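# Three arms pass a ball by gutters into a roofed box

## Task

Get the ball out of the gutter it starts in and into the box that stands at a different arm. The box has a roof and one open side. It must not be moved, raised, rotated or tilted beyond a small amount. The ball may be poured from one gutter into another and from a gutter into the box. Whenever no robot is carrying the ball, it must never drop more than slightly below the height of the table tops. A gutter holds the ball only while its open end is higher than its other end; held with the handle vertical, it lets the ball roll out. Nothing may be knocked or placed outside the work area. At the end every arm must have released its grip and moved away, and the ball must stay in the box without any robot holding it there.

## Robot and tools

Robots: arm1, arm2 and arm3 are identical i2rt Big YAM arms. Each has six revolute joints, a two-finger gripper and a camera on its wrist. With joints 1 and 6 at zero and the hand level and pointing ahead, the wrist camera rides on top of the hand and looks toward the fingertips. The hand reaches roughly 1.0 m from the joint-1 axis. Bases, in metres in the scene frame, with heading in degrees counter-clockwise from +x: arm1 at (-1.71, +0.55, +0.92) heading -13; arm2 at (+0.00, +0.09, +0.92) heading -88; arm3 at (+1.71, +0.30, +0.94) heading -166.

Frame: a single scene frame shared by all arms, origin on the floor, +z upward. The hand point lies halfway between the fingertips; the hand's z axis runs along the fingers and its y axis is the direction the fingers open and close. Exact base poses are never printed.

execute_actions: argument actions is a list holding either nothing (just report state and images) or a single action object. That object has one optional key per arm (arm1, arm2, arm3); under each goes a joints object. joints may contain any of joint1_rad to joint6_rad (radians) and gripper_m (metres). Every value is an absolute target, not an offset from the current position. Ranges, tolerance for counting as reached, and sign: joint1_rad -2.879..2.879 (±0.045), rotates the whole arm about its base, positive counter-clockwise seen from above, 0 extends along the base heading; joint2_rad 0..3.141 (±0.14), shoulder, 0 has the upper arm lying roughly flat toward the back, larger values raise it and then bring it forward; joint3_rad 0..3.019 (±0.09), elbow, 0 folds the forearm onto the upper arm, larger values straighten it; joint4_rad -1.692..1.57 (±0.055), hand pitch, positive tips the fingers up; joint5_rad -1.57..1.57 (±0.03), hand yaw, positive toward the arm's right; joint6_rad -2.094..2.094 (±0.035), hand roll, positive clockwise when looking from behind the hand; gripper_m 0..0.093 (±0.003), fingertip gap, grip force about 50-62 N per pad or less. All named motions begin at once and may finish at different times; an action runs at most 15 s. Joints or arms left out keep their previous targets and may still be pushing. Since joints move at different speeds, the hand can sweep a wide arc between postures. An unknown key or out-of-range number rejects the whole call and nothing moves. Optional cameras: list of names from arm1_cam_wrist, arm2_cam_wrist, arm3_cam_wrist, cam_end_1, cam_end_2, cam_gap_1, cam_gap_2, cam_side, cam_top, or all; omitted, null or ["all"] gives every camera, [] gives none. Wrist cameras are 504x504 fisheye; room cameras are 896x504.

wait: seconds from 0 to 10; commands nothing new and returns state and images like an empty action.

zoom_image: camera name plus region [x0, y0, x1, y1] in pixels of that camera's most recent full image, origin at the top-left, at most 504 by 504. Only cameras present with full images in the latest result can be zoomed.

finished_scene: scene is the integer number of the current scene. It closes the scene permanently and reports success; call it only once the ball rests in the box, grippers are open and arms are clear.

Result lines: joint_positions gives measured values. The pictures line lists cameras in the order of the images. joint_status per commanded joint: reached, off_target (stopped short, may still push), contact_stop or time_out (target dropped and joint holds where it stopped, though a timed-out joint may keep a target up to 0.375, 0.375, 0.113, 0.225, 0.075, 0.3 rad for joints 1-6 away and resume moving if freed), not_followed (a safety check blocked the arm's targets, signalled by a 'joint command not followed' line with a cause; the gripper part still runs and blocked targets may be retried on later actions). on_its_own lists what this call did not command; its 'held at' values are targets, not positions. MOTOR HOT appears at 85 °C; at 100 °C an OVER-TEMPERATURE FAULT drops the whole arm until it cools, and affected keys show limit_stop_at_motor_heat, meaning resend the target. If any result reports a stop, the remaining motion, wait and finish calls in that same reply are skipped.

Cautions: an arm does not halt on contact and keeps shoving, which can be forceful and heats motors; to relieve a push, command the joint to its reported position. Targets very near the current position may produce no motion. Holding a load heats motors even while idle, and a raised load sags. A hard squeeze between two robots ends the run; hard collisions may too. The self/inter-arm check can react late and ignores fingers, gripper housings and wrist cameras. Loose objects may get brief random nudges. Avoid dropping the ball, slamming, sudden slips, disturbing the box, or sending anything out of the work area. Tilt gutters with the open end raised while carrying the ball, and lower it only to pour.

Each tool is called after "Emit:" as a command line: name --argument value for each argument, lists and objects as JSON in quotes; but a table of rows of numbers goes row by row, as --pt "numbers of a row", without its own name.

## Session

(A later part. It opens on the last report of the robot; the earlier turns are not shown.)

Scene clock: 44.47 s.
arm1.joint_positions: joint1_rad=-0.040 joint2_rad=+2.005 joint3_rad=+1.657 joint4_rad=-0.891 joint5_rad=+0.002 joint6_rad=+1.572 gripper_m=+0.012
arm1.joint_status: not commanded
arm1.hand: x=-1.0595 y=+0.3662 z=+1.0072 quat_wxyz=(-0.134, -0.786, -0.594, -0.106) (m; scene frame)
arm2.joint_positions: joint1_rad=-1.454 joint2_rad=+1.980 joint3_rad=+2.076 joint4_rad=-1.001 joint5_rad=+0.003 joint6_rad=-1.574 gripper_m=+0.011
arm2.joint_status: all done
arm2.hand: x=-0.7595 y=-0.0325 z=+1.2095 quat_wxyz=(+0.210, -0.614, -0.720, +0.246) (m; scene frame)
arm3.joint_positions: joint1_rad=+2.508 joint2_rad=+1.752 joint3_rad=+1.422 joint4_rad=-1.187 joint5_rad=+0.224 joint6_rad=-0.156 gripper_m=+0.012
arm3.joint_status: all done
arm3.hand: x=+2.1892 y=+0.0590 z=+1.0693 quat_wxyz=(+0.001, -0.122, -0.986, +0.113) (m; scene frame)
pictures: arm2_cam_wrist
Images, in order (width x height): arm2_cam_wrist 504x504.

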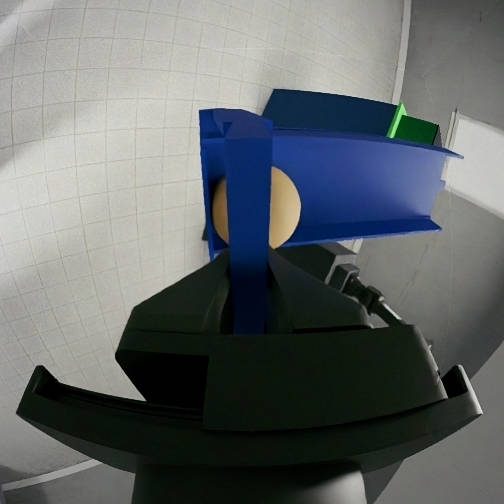

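Emit:
execute_actions --actions '[{"arm2":{"joints":{"joint1_rad":-1.865,"joint2_rad":2.03,"joint4_rad":-1.2}},"arm3":{"joints":{"joint2_rad":1.93,"joint4_rad":-1.015}}}]' --cameras '["arm2_cam_wrist", "arm3_cam_wrist", "cam_gap_1", "cam_side"]'

Emit:
zoom_image --camera "cam_side" --region '[295, 195, 395, 275]'

Scene clock: 46.67 s.
arm1.joint_positions: joint1_rad=-0.040 joint2_rad=+2.005 joint3_rad=+1.657 joint4_rad=-0.891 joint5_rad=+0.002 joint6_rad=+1.572 gripper_m=+0.012
arm1.joint_status: not commanded
arm1.hand: x=-1.0595 y=+0.3662 z=+1.0072 quat_wxyz=(-0.134, -0.786, -0.594, -0.106) (m; scene frame)
arm2.joint_positions: joint1_rad=-1.857 joint2_rad=+2.036 joint3_rad=+2.076 joint4_rad=-1.198 joint5_rad=+0.000 joint6_rad=-1.575 gripper_m=+0.011
arm2.joint_status: all done
arm2.hand: x=-0.7124 y=+0.2648 z=+1.1432 quat_wxyz=(+0.158, -0.771, -0.605, +0.124) (m; scene frame)
arm3.joint_positions: joint1_rad=+2.509 joint2_rad=+1.942 joint3_rad=+1.419 joint4_rad=-1.023 joint5_rad=+0.231 joint6_rad=-0.155 gripper_m=+0.012
arm3.joint_status: all done
arm3.hand: x=+2.2160 y=+0.0478 z=+0.9701 quat_wxyz=(+0.016, -0.120, -0.986, +0.113) (m; scene frame)
pictures: arm2_cam_wrist, arm3_cam_wrist, cam_gap_1, cam_side
Images, in order (width x height): arm2_cam_wrist 504x504, arm3_cam_wrist 504x504, cam_gap_1 896x504, cam_side 896x504.

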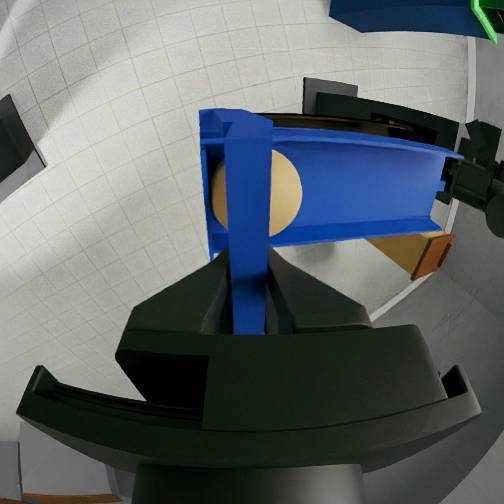

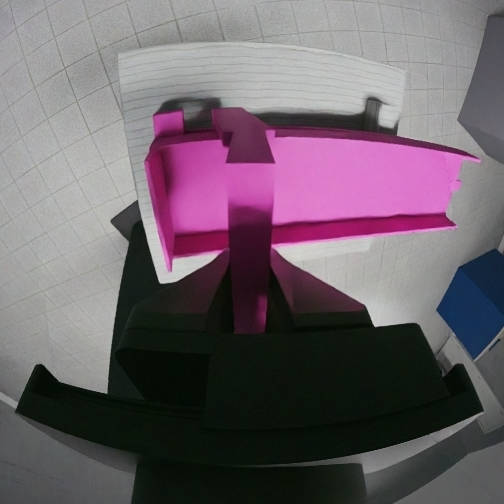

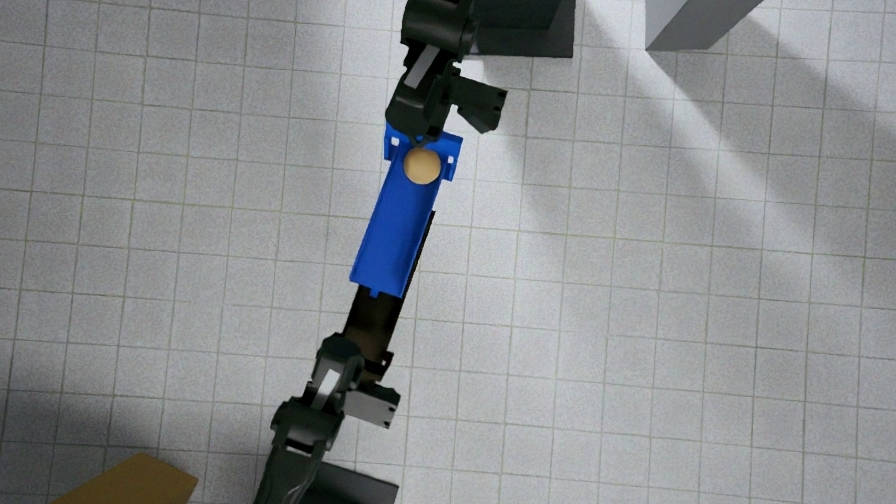

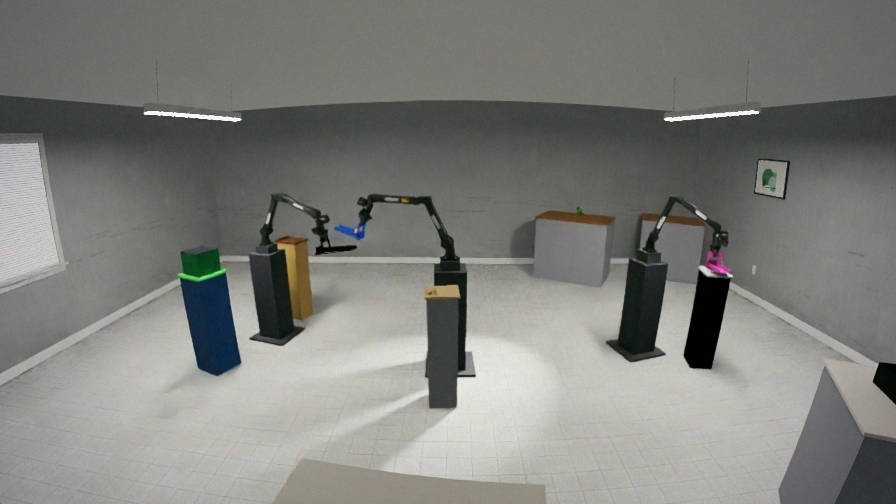

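Region (295, 195, 395, 275) of cam_side's 896x504 image, scaled by 5.040, with more detail than that image has; it fills the top 403 rows of this view, and the rest is white.

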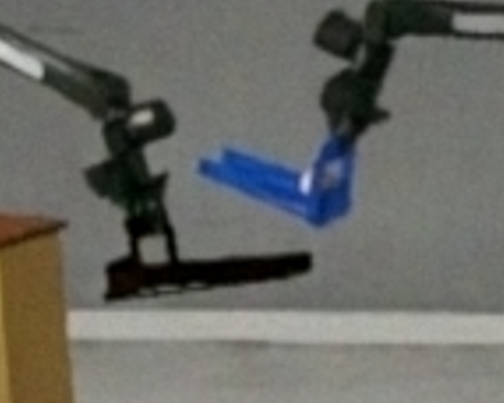

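Emit:
execute_actions --actions '[{"arm2":{"joints":{"joint4_rad":-1.355}},"arm3":{"joints":{"gripper_m":0.06}}}]' --cameras '["arm1_cam_wrist", "arm2_cam_wrist", "cam_gap_1", "cam_side"]'

Emit:
zoom_image --camera "cam_side" --region '[295, 195, 395, 275]'

Emit:
zoom_image --camera "cam_gap_1" --region '[300, 120, 500, 380]'

Scene clock: 47.73 s.
arm1.joint_positions: joint1_rad=-0.040 joint2_rad=+2.005 joint3_rad=+1.657 joint4_rad=-0.891 joint5_rad=+0.002 joint6_rad=+1.572 gripper_m=+0.012
arm1.joint_status: not commanded
arm1.hand: x=-1.0595 y=+0.3662 z=+1.0072 quat_wxyz=(-0.134, -0.786, -0.594, -0.106) (m; scene frame)
arm2.joint_positions: joint1_rad=-1.857 joint2_rad=+2.036 joint3_rad=+2.076 joint4_rad=-1.351 joint5_rad=+0.000 joint6_rad=-1.575 gripper_m=+0.011
arm2.joint_status: all done
arm2.hand: x=-0.6778 y=+0.2561 z=+1.1311 quat_wxyz=(+0.099, -0.781, -0.612, +0.078) (m; scene frame)
arm3.joint_positions: joint1_rad=+2.509 joint2_rad=+1.941 joint3_rad=+1.419 joint4_rad=-1.023 joint5_rad=+0.231 joint6_rad=-0.155 gripper_m=+0.060
arm3.joint_status: all done
arm3.hand: x=+2.2161 y=+0.0478 z=+0.9707 quat_wxyz=(+0.015, -0.120, -0.986, +0.113) (m; scene frame)
pictures: arm1_cam_wrist, arm2_cam_wrist, cam_gap_1, cam_side
Images, in order (width x height): arm1_cam_wrist 504x504, arm2_cam_wrist 504x504, cam_gap_1 896x504, cam_side 896x504.

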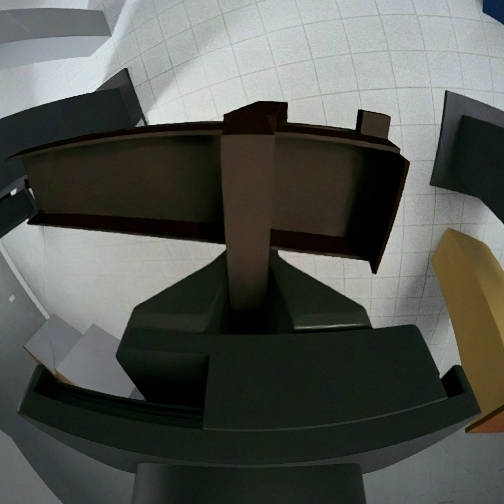

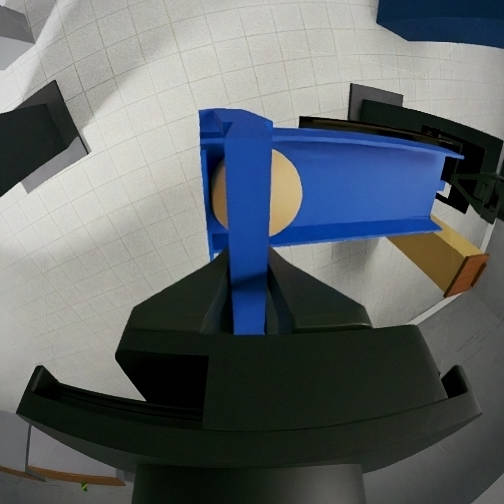

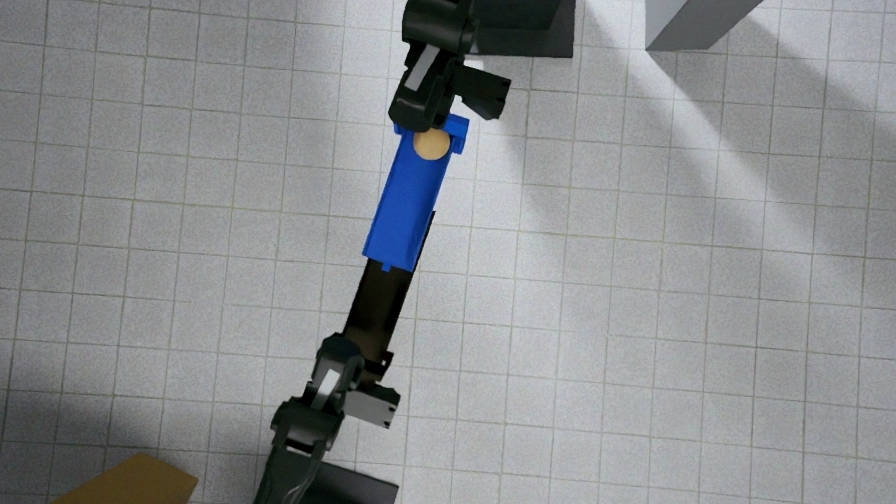

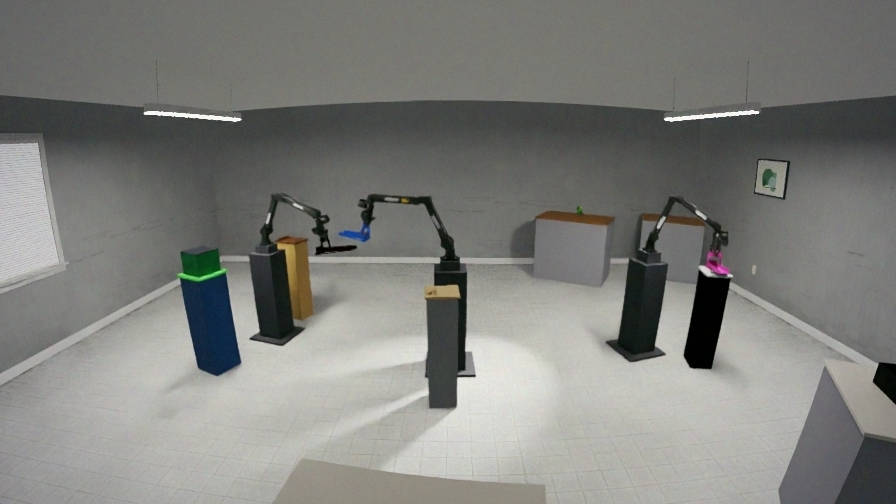

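Region (295, 195, 395, 275) of cam_side's 896x504 image, scaled by 5.040, with more detail than that image has; it fills the top 403 rows of this view, and the rest is white.

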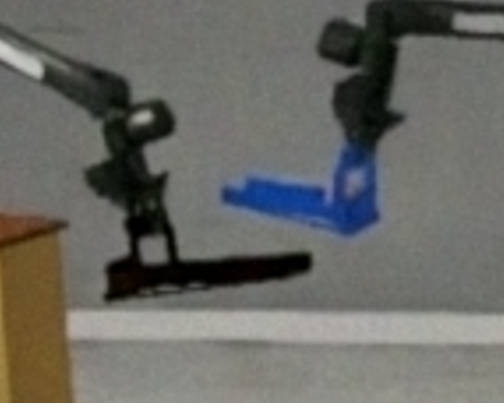

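Region (300, 120, 500, 380) of cam_gap_1's 896x504 image, scaled by 1.938, with more detail than that image has; it fills the left 388 columns of this view, and the rest is white.

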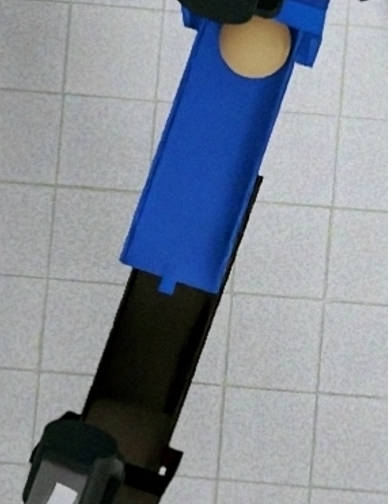

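Emit:
execute_actions --actions '[{"arm2":{"joints":{"joint2_rad":2.055,"joint4_rad":-1.49,"joint6_rad":-1.537}},"arm3":{"joints":{"joint2_rad":1.70}}}]' --cameras '["arm1_cam_wrist", "arm2_cam_wrist", "cam_gap_1"]'

Scene clock: 49.27 s.
arm1.joint_positions: joint1_rad=-0.040 joint2_rad=+2.005 joint3_rad=+1.657 joint4_rad=-0.891 joint5_rad=+0.002 joint6_rad=+1.572 gripper_m=+0.012
arm1.joint_status: not commanded
arm1.hand: x=-1.0595 y=+0.3662 z=+1.0072 quat_wxyz=(-0.134, -0.786, -0.594, -0.106) (m; scene frame)
arm2.joint_positions: joint1_rad=-1.857 joint2_rad=+2.036 joint3_rad=+2.076 joint4_rad=-1.484 joint5_rad=+0.000 joint6_rad=-1.546 gripper_m=+0.011
arm2.joint_status: all done
arm2.hand: x=-0.6466 y=+0.2484 z=+1.1251 quat_wxyz=(+0.046, -0.794, -0.605, +0.038) (m; scene frame)
arm3.joint_positions: joint1_rad=+2.509 joint2_rad=+1.689 joint3_rad=+1.419 joint4_rad=-1.023 joint5_rad=+0.231 joint6_rad=-0.155 gripper_m=+0.060
arm3.joint_status: all done
arm3.hand: x=+2.2232 y=+0.0441 z=+1.1084 quat_wxyz=(-0.105, -0.134, -0.975, +0.146) (m; scene frame)
pictures: arm1_cam_wrist, arm2_cam_wrist, cam_gap_1
Images, in order (width x height): arm1_cam_wrist 504x504, arm2_cam_wrist 504x504, cam_gap_1 896x504.

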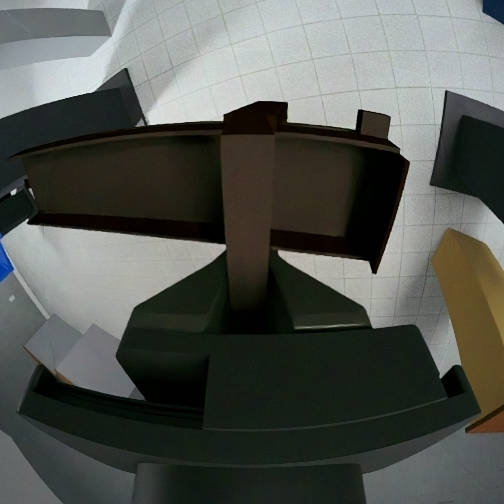

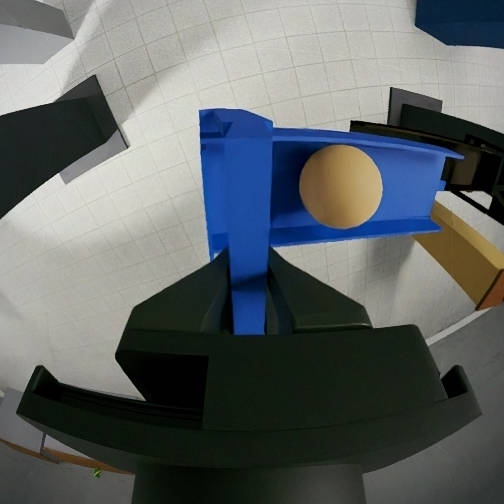

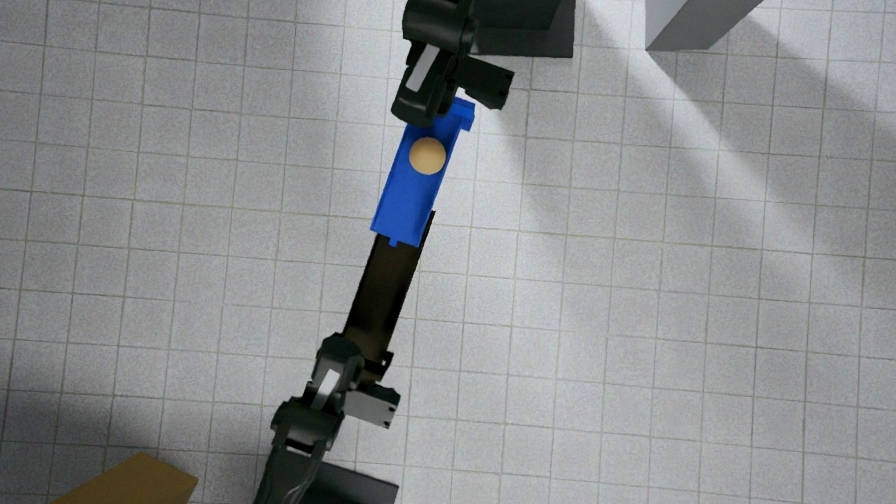

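Emit:
execute_actions --actions '[{"arm2":{"joints":{"joint2_rad":2.075}}}]' --cameras '["arm1_cam_wrist", "arm2_cam_wrist", "cam_gap_1"]'

Scene clock: 50.73 s.
arm1.joint_positions: joint1_rad=-0.040 joint2_rad=+2.006 joint3_rad=+1.657 joint4_rad=-0.891 joint5_rad=+0.000 joint6_rad=+1.573 gripper_m=+0.012
arm1.joint_status: not commanded
arm1.hand: x=-1.0595 y=+0.3664 z=+1.0067 quat_wxyz=(-0.133, -0.786, -0.594, -0.106) (m; scene frame)
arm2.joint_positions: joint1_rad=-1.857 joint2_rad=+2.063 joint3_rad=+2.076 joint4_rad=-1.485 joint5_rad=+0.000 joint6_rad=-1.546 gripper_m=+0.011
arm2.joint_status: all done
arm2.hand: x=-0.6482 y=+0.2487 z=+1.1079 quat_wxyz=(+0.035, -0.795, -0.605, +0.029) (m; scene frame)
arm3.joint_positions: joint1_rad=+2.509 joint2_rad=+1.689 joint3_rad=+1.419 joint4_rad=-1.023 joint5_rad=+0.231 joint6_rad=-0.155 gripper_m=+0.060
arm3.joint_status: not commanded
arm3.hand: x=+2.2232 y=+0.0441 z=+1.1084 quat_wxyz=(-0.105, -0.134, -0.975, +0.146) (m; scene frame)
pictures: arm1_cam_wrist, arm2_cam_wrist, cam_gap_1
Images, in order (width x height): arm1_cam_wrist 504x504, arm2_cam_wrist 504x504, cam_gap_1 896x504.

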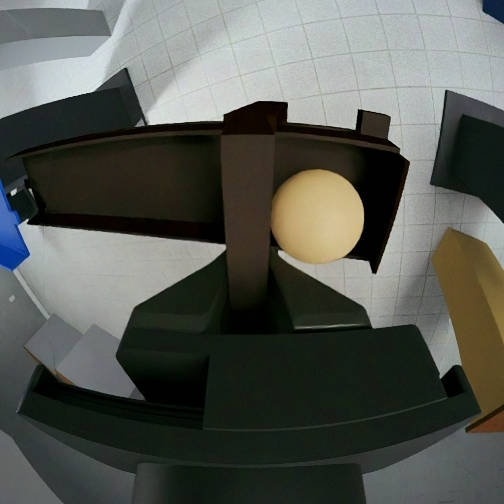

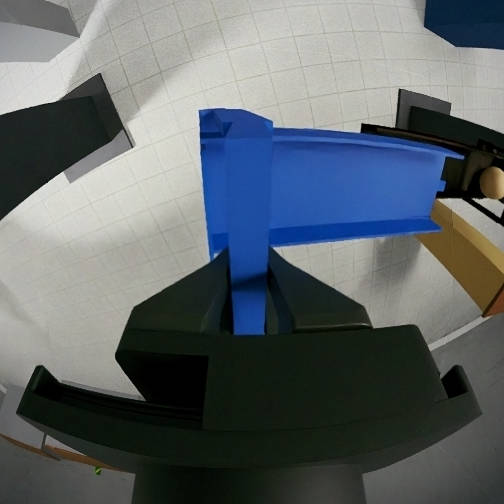

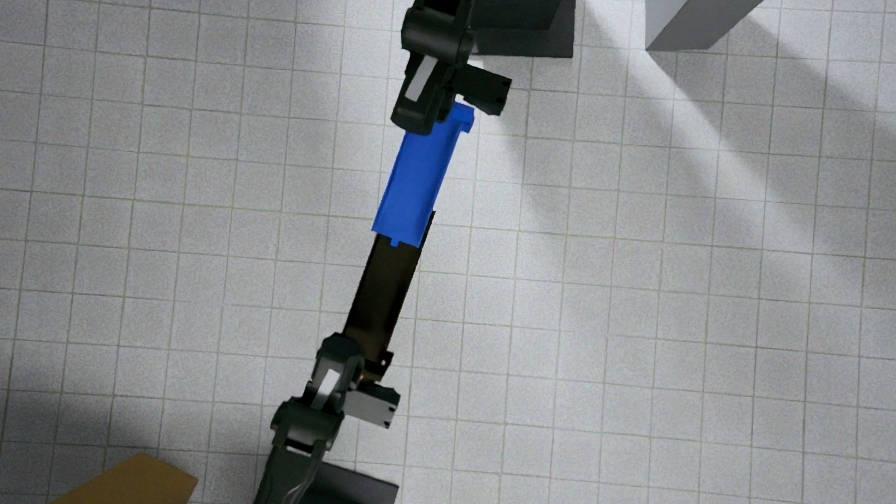

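Emit:
execute_actions --actions '[{"arm2":{"joints":{"joint2_rad":1.6}},"arm3":{"joints":{"joint2_rad":1.2}}}]' --cameras '["arm1_cam_wrist", "arm2_cam_wrist", "cam_end_2", "cam_end_1", "cam_top"]'

Emit:
zoom_image --camera "cam_end_2" --region '[380, 60, 440, 110]'

Emit:
zoom_image --camera "cam_end_1" --region '[500, 235, 610, 345]'

Scene clock: 52.83 s.
arm1.joint_positions: joint1_rad=-0.040 joint2_rad=+2.006 joint3_rad=+1.657 joint4_rad=-0.891 joint5_rad=+0.000 joint6_rad=+1.573 gripper_m=+0.012
arm1.joint_status: not commanded
arm1.hand: x=-1.0595 y=+0.3664 z=+1.0067 quat_wxyz=(-0.133, -0.786, -0.594, -0.106) (m; scene frame)
arm2.joint_positions: joint1_rad=-1.857 joint2_rad=+1.614 joint3_rad=+2.108 joint4_rad=-1.489 joint5_rad=+0.000 joint6_rad=-1.545 gripper_m=+0.011
arm2.joint_status: all done
arm2.hand: x=-0.5621 y=+0.2277 z=+1.3968 quat_wxyz=(+0.218, -0.764, -0.581, +0.176) (m; scene frame)
arm3.joint_positions: joint1_rad=+2.509 joint2_rad=+1.204 joint3_rad=+1.419 joint4_rad=-1.023 joint5_rad=+0.231 joint6_rad=-0.155 gripper_m=+0.060
arm3.joint_status: all done
arm3.hand: x=+2.1484 y=+0.0739 z=+1.3587 quat_wxyz=(-0.331, -0.154, -0.909, +0.202) (m; scene frame)
pictures: arm1_cam_wrist, arm2_cam_wrist, cam_end_1, cam_end_2, cam_top
Images, in order (width x height): arm1_cam_wrist 504x504, arm2_cam_wrist 504x504, cam_end_1 896x504, cam_end_2 896x504, cam_top 896x504.

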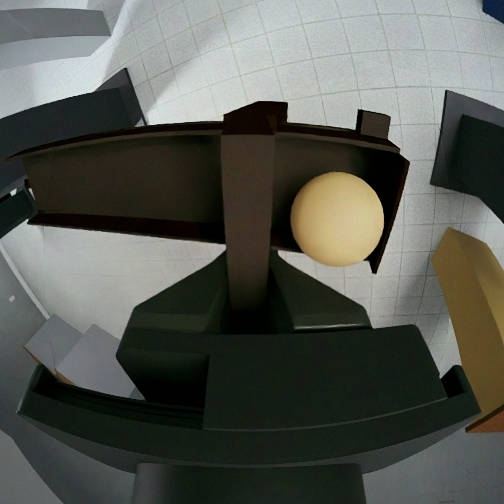

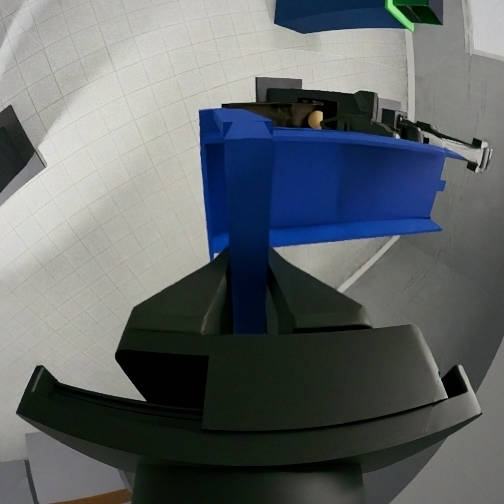

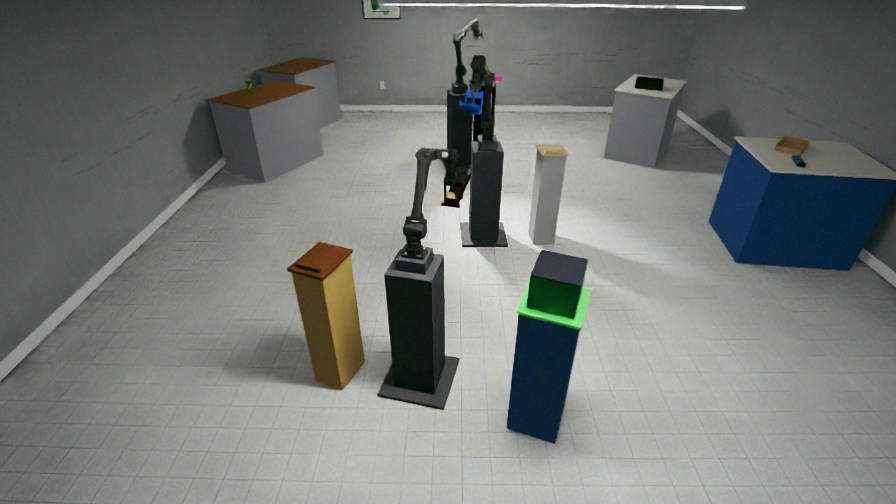

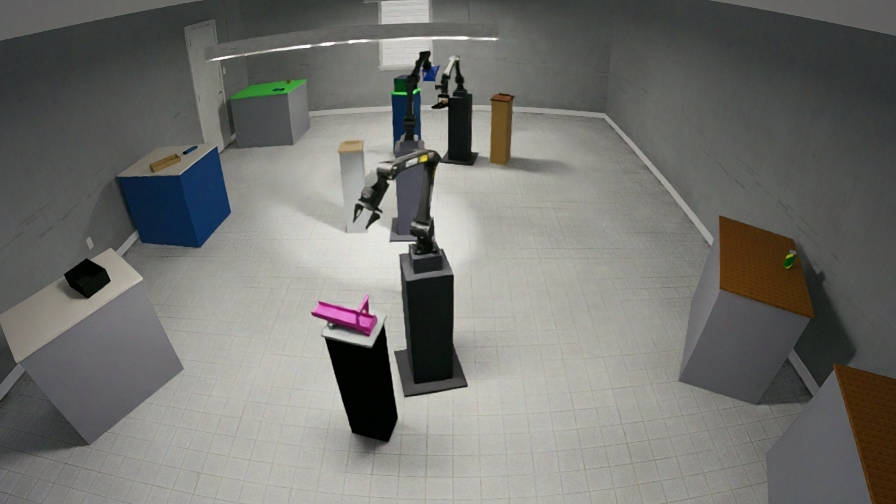

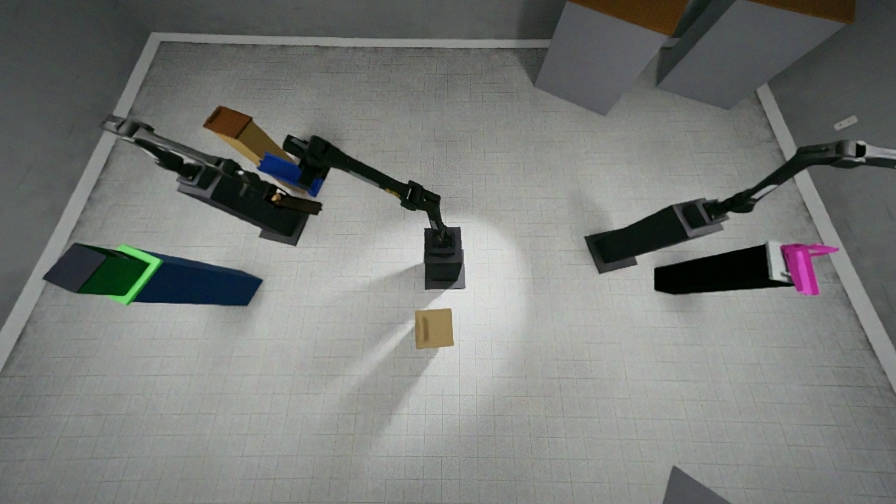

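Region (380, 60, 440, 110) of cam_end_2's 896x504 image, scaled by 8.400, with more detail than that image has.

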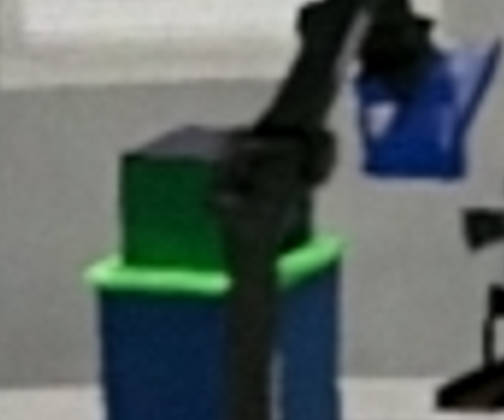

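Region (500, 235, 610, 345) of cam_end_1's 896x504 image, scaled by 4.582, with more detail than that image has.

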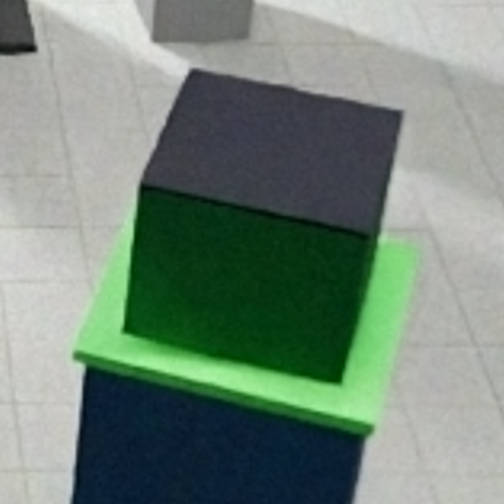

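Emit:
execute_actions --actions '[{"arm1":{"joints":{"joint1_rad":-0.6,"joint2_rad":1.64,"joint3_rad":1.5,"joint4_rad":-0.79}},"arm2":{"joints":{"joint1_rad":-0.6,"joint5_rad":0.255,"joint6_rad":-0.3}}}]' --cameras '["arm1_cam_wrist"]'

Scene clock: 56.17 s.
arm1.joint_positions: joint1_rad=-0.600 joint2_rad=+1.642 joint3_rad=+1.503 joint4_rad=-0.805 joint5_rad=+0.000 joint6_rad=+1.576 gripper_m=+0.012
arm1.joint_status: all done
arm1.hand: x=-1.2886 y=+0.0766 z=+1.1711 quat_wxyz=(-0.287, -0.888, -0.338, -0.119) (m; scene frame)
arm2.joint_positions: joint1_rad=-0.596 joint2_rad=+1.614 joint3_rad=+2.108 joint4_rad=-1.489 joint5_rad=+0.250 joint6_rad=-0.307 gripper_m=+0.011
arm2.joint_status: all done
arm2.hand: x=-0.3413 y=-0.3770 z=+1.4045 quat_wxyz=(+0.011, -0.773, -0.557, +0.304) (m; scene frame)
arm3.joint_positions: joint1_rad=+2.509 joint2_rad=+1.204 joint3_rad=+1.419 joint4_rad=-1.023 joint5_rad=+0.231 joint6_rad=-0.155 gripper_m=+0.060
arm3.joint_status: not commanded
arm3.hand: x=+2.1484 y=+0.0739 z=+1.3587 quat_wxyz=(-0.331, -0.154, -0.909, +0.202) (m; scene frame)
pictures: arm1_cam_wrist
Images, in order (width x height): arm1_cam_wrist 504x504.

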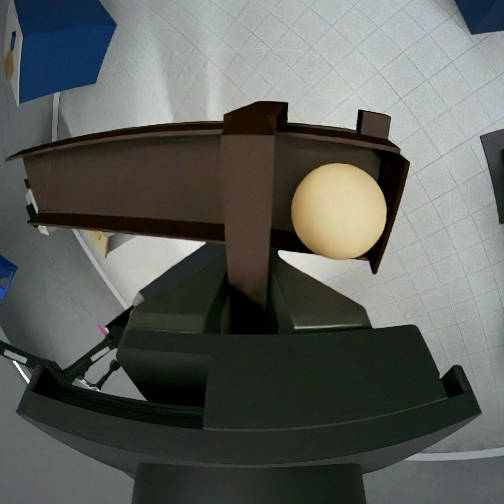

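Emit:
execute_actions --actions '[{"arm1":{"joints":{"joint1_rad":-1.35,"joint2_rad":1.0,"joint3_rad":0.87}},"arm2":{"joints":{"joint1_rad":0.103,"joint2_rad":1.64,"joint3_rad":1.30,"joint4_rad":-1.24,"joint6_rad":0.087}}}]' --cameras '["arm1_cam_wrist", "cam_end_1"]'

Scene clock: 57.93 s.
arm1.joint_positions: joint1_rad=-1.343 joint2_rad=+1.004 joint3_rad=+0.870 joint4_rad=-0.804 joint5_rad=+0.003 joint6_rad=+1.577 gripper_m=+0.012
arm1.joint_status: all done
arm1.hand: x=-1.7209 y=+0.1504 z=+1.1518 quat_wxyz=(-0.308, -0.951, +0.008, -0.005) (m; scene frame)
arm2.joint_positions: joint1_rad=+0.110 joint2_rad=+1.661 joint3_rad=+1.296 joint4_rad=-1.246 joint5_rad=+0.249 joint6_rad=+0.077 gripper_m=+0.011
arm2.joint_status: all done
arm2.hand: x=+0.0279 y=-0.3848 z=+1.0463 quat_wxyz=(+0.089, -0.674, -0.729, +0.084) (m; scene frame)
arm3.joint_positions: joint1_rad=+2.509 joint2_rad=+1.204 joint3_rad=+1.419 joint4_rad=-1.023 joint5_rad=+0.231 joint6_rad=-0.155 gripper_m=+0.060
arm3.joint_status: not commanded
arm3.hand: x=+2.1484 y=+0.0739 z=+1.3587 quat_wxyz=(-0.331, -0.154, -0.909, +0.202) (m; scene frame)
pictures: arm1_cam_wrist, cam_end_1
Images, in order (width x height): arm1_cam_wrist 504x504, cam_end_1 896x504.

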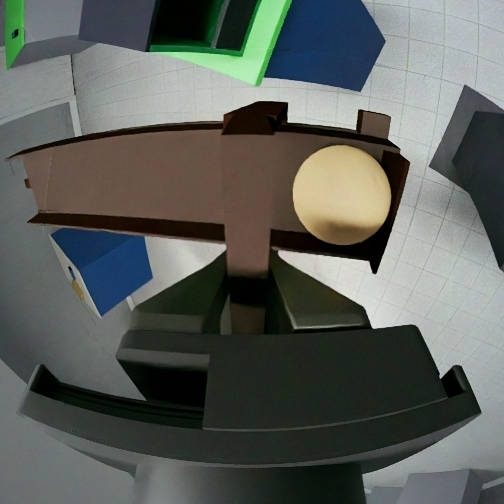

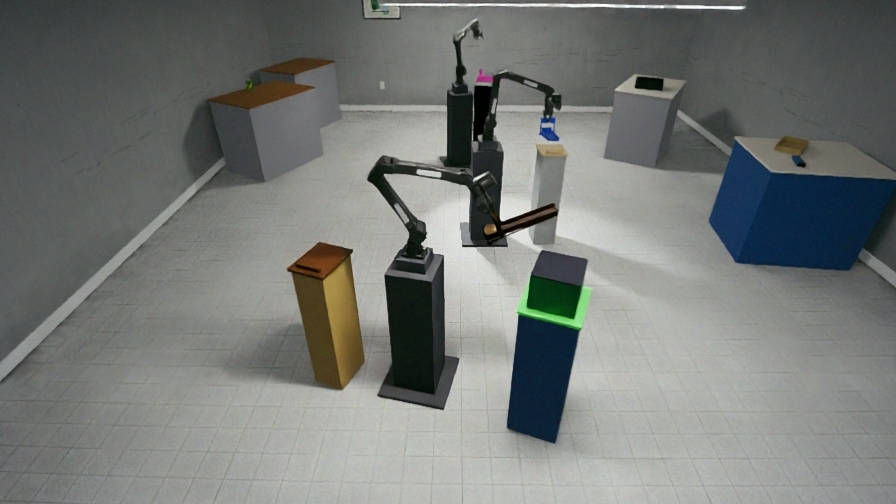

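Emit:
execute_actions --actions '[]'

Scene clock: 58.50 s.
arm1.joint_positions: joint1_rad=-1.343 joint2_rad=+1.004 joint3_rad=+0.870 joint4_rad=-0.804 joint5_rad=+0.003 joint6_rad=+1.577 gripper_m=+0.012
arm1.joint_status: all done
arm1.hand: x=-1.7209 y=+0.1504 z=+1.1518 quat_wxyz=(-0.308, -0.951, +0.008, -0.005) (m; scene frame)
arm2.joint_positions: joint1_rad=+0.110 joint2_rad=+1.661 joint3_rad=+1.296 joint4_rad=-1.246 joint5_rad=+0.249 joint6_rad=+0.078 gripper_m=+0.011
arm2.joint_status: all done
arm2.hand: x=+0.0279 y=-0.3848 z=+1.0463 quat_wxyz=(+0.089, -0.674, -0.729, +0.084) (m; scene frame)
arm3.joint_positions: joint1_rad=+2.509 joint2_rad=+1.204 joint3_rad=+1.419 joint4_rad=-1.023 joint5_rad=+0.231 joint6_rad=-0.155 gripper_m=+0.060
arm3.joint_status: not commanded
arm3.hand: x=+2.1484 y=+0.0739 z=+1.3587 quat_wxyz=(-0.331, -0.154, -0.909, +0.202) (m; scene frame)
pictures: arm1_cam_wrist, arm2_cam_wrist, arm3_cam_wrist, cam_end_1, cam_end_2, cam_gap_1, cam_gap_2, cam_side, cam_top
Images, in order (width x height): arm1_cam_wrist 504x504, arm2_cam_wrist 504x504, arm3_cam_wrist 504x504, cam_end_1 896x504, cam_end_2 896x504, cam_gap_1 896x504, cam_gap_2 896x504, cam_side 896x504, cam_top 896x504.

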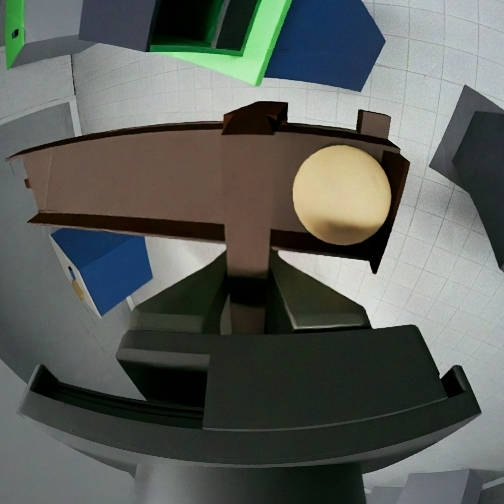

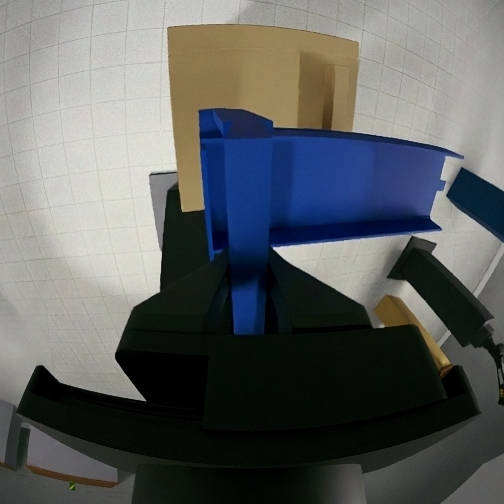

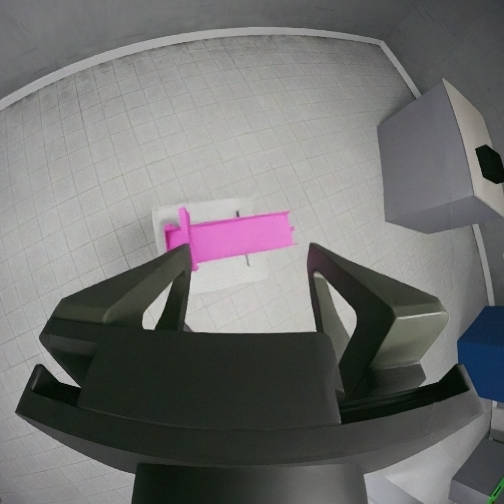

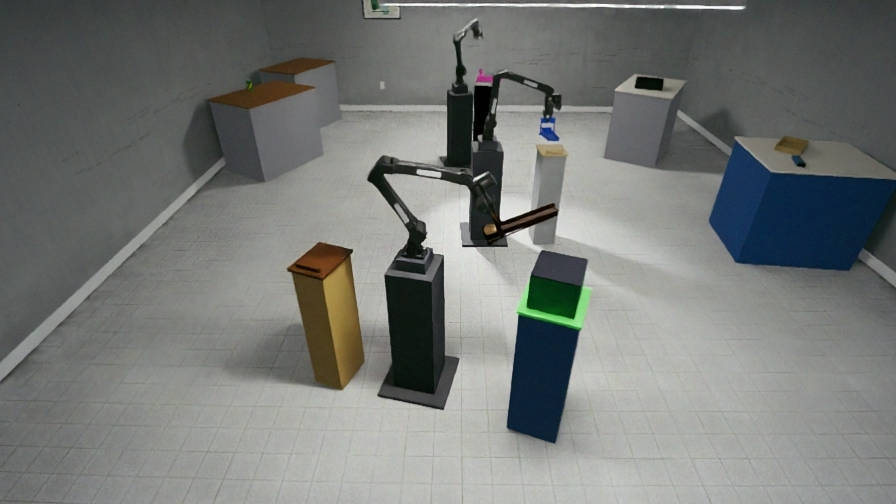

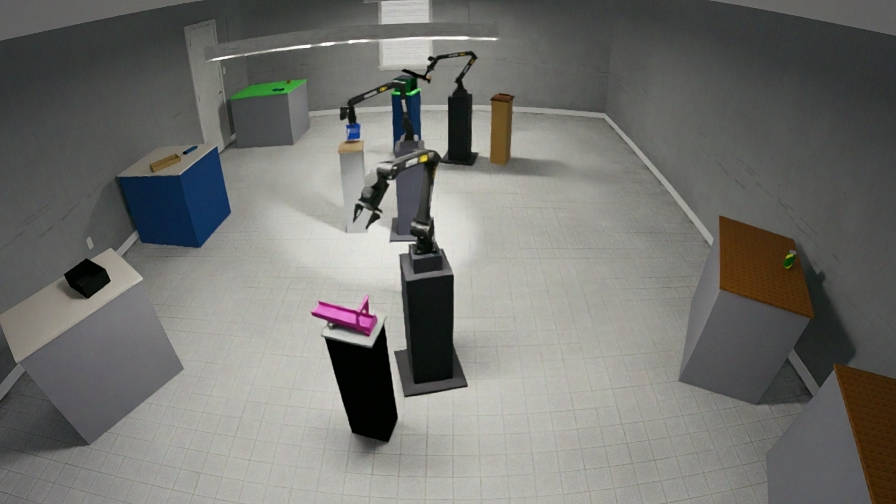

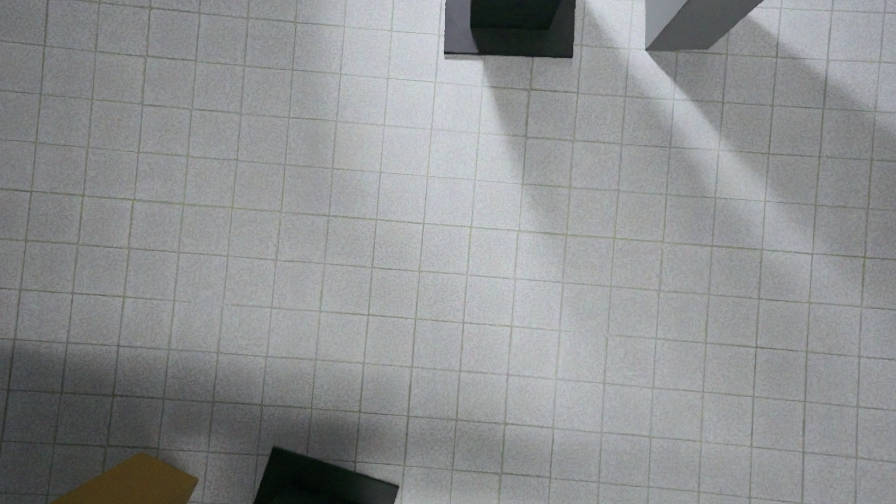

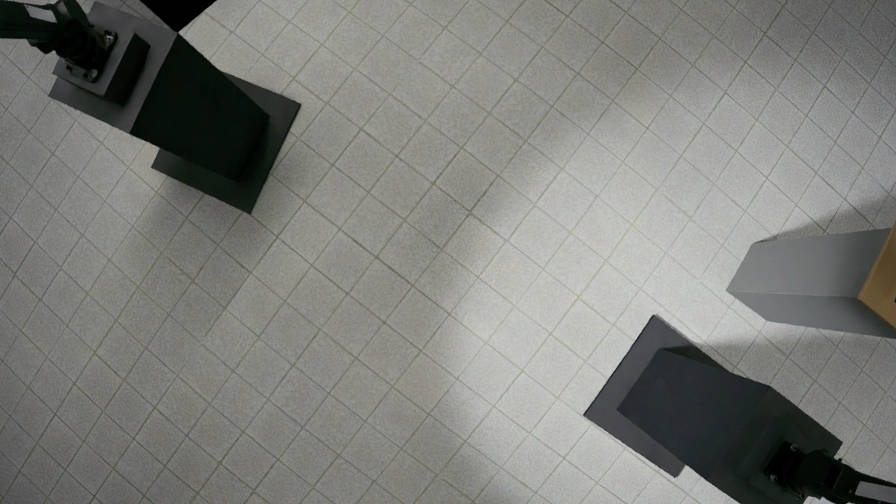

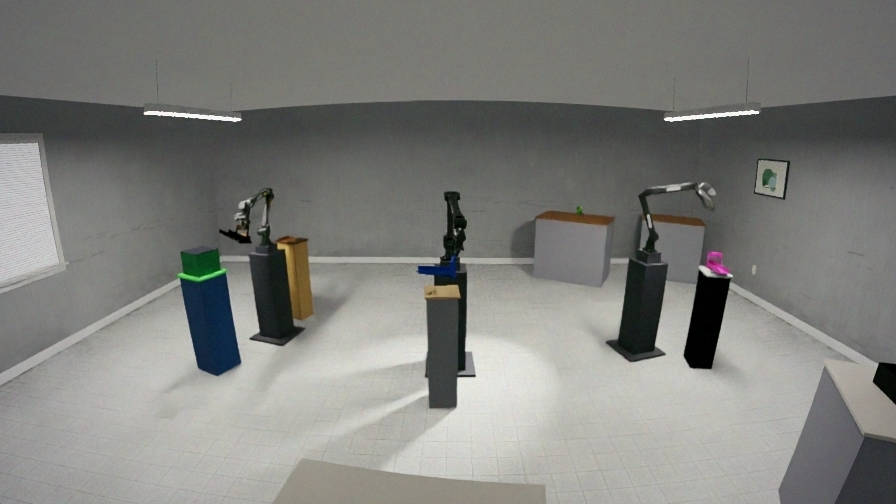

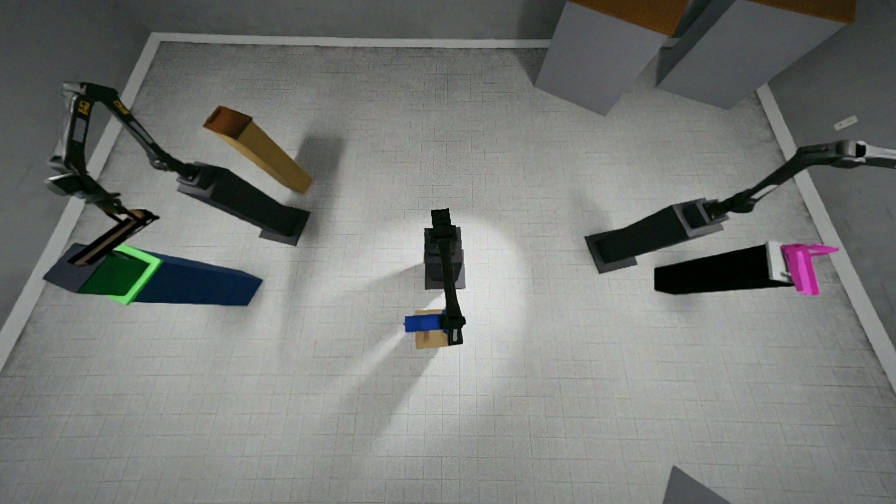

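Emit:
zoom_image --camera "arm1_cam_wrist" --region '[60, 0, 320, 110]'

Emit:
zoom_image --camera "cam_end_1" --region '[460, 180, 620, 340]'

Region (60, 0, 320, 110) of arm1_cam_wrist's 504x504 image, scaled by 1.938, with more detail than that image has; it fills the top 213 rows of this view, and the rest is white.

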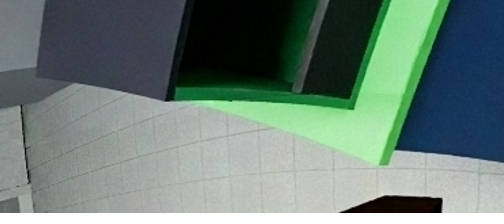

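Region (460, 180, 620, 340) of cam_end_1's 896x504 image, scaled by 3.150, with more detail than that image has.

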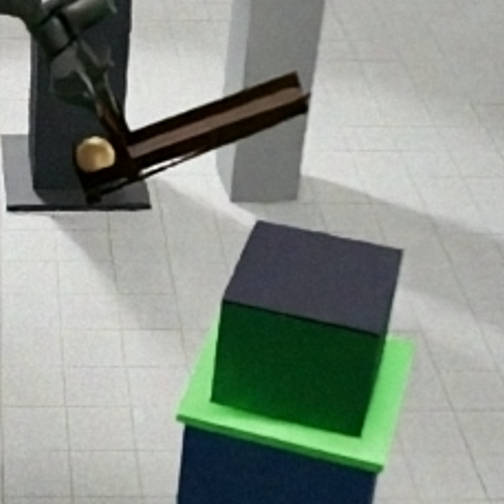

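Emit:
execute_actions --actions '[{"arm1":{"joints":{"joint3_rad":0.70,"joint4_rad":-0.97}},"arm2":{"joints":{"joint1_rad":0.098,"joint2_rad":1.825,"joint4_rad":-1.035}}}]' --cameras '["arm1_cam_wrist","arm2_cam_wrist","cam_end_1"]'

Scene clock: 60.63 s.
arm1.joint_positions: joint1_rad=-1.343 joint2_rad=+1.008 joint3_rad=+0.684 joint4_rad=-0.973 joint5_rad=+0.002 joint6_rad=+1.577 gripper_m=+0.012
arm1.joint_status: all done
arm1.hand: x=-1.7190 y=+0.2452 z=+1.0442 quat_wxyz=(-0.133, -0.991, +0.007, -0.005) (m; scene frame)
arm2.joint_positions: joint1_rad=+0.110 joint2_rad=+1.843 joint3_rad=+1.291 joint4_rad=-1.043 joint5_rad=+0.250 joint6_rad=+0.080 gripper_m=+0.011
arm2.joint_status: all done
arm2.hand: x=+0.0340 y=-0.4224 z=+0.9583 quat_wxyz=(+0.083, -0.675, -0.727, +0.089) (m; scene frame)
arm3.joint_positions: joint1_rad=+2.509 joint2_rad=+1.204 joint3_rad=+1.419 joint4_rad=-1.023 joint5_rad=+0.231 joint6_rad=-0.155 gripper_m=+0.060
arm3.joint_status: not commanded
arm3.hand: x=+2.1484 y=+0.0739 z=+1.3587 quat_wxyz=(-0.331, -0.154, -0.909, +0.202) (m; scene frame)
pictures: arm1_cam_wrist, arm2_cam_wrist, cam_end_1
Images, in order (width x height): arm1_cam_wrist 504x504, arm2_cam_wrist 504x504, cam_end_1 896x504.

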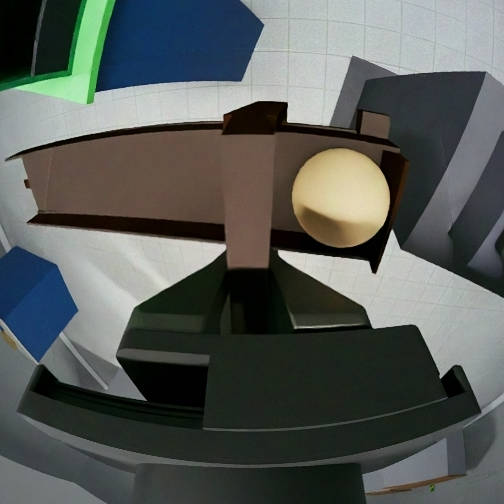

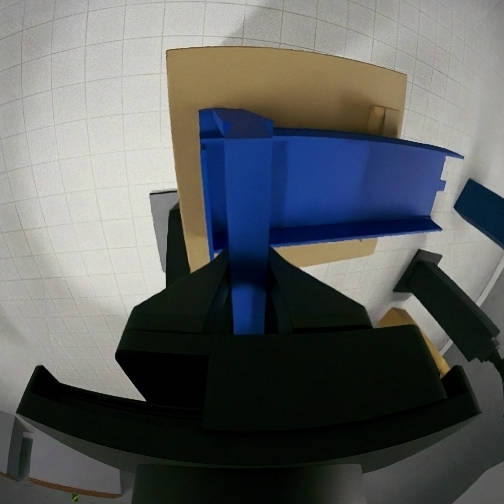

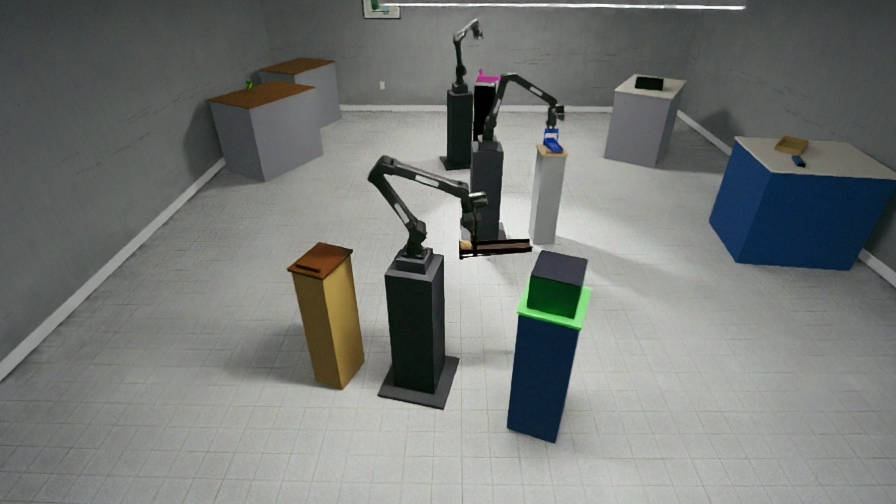

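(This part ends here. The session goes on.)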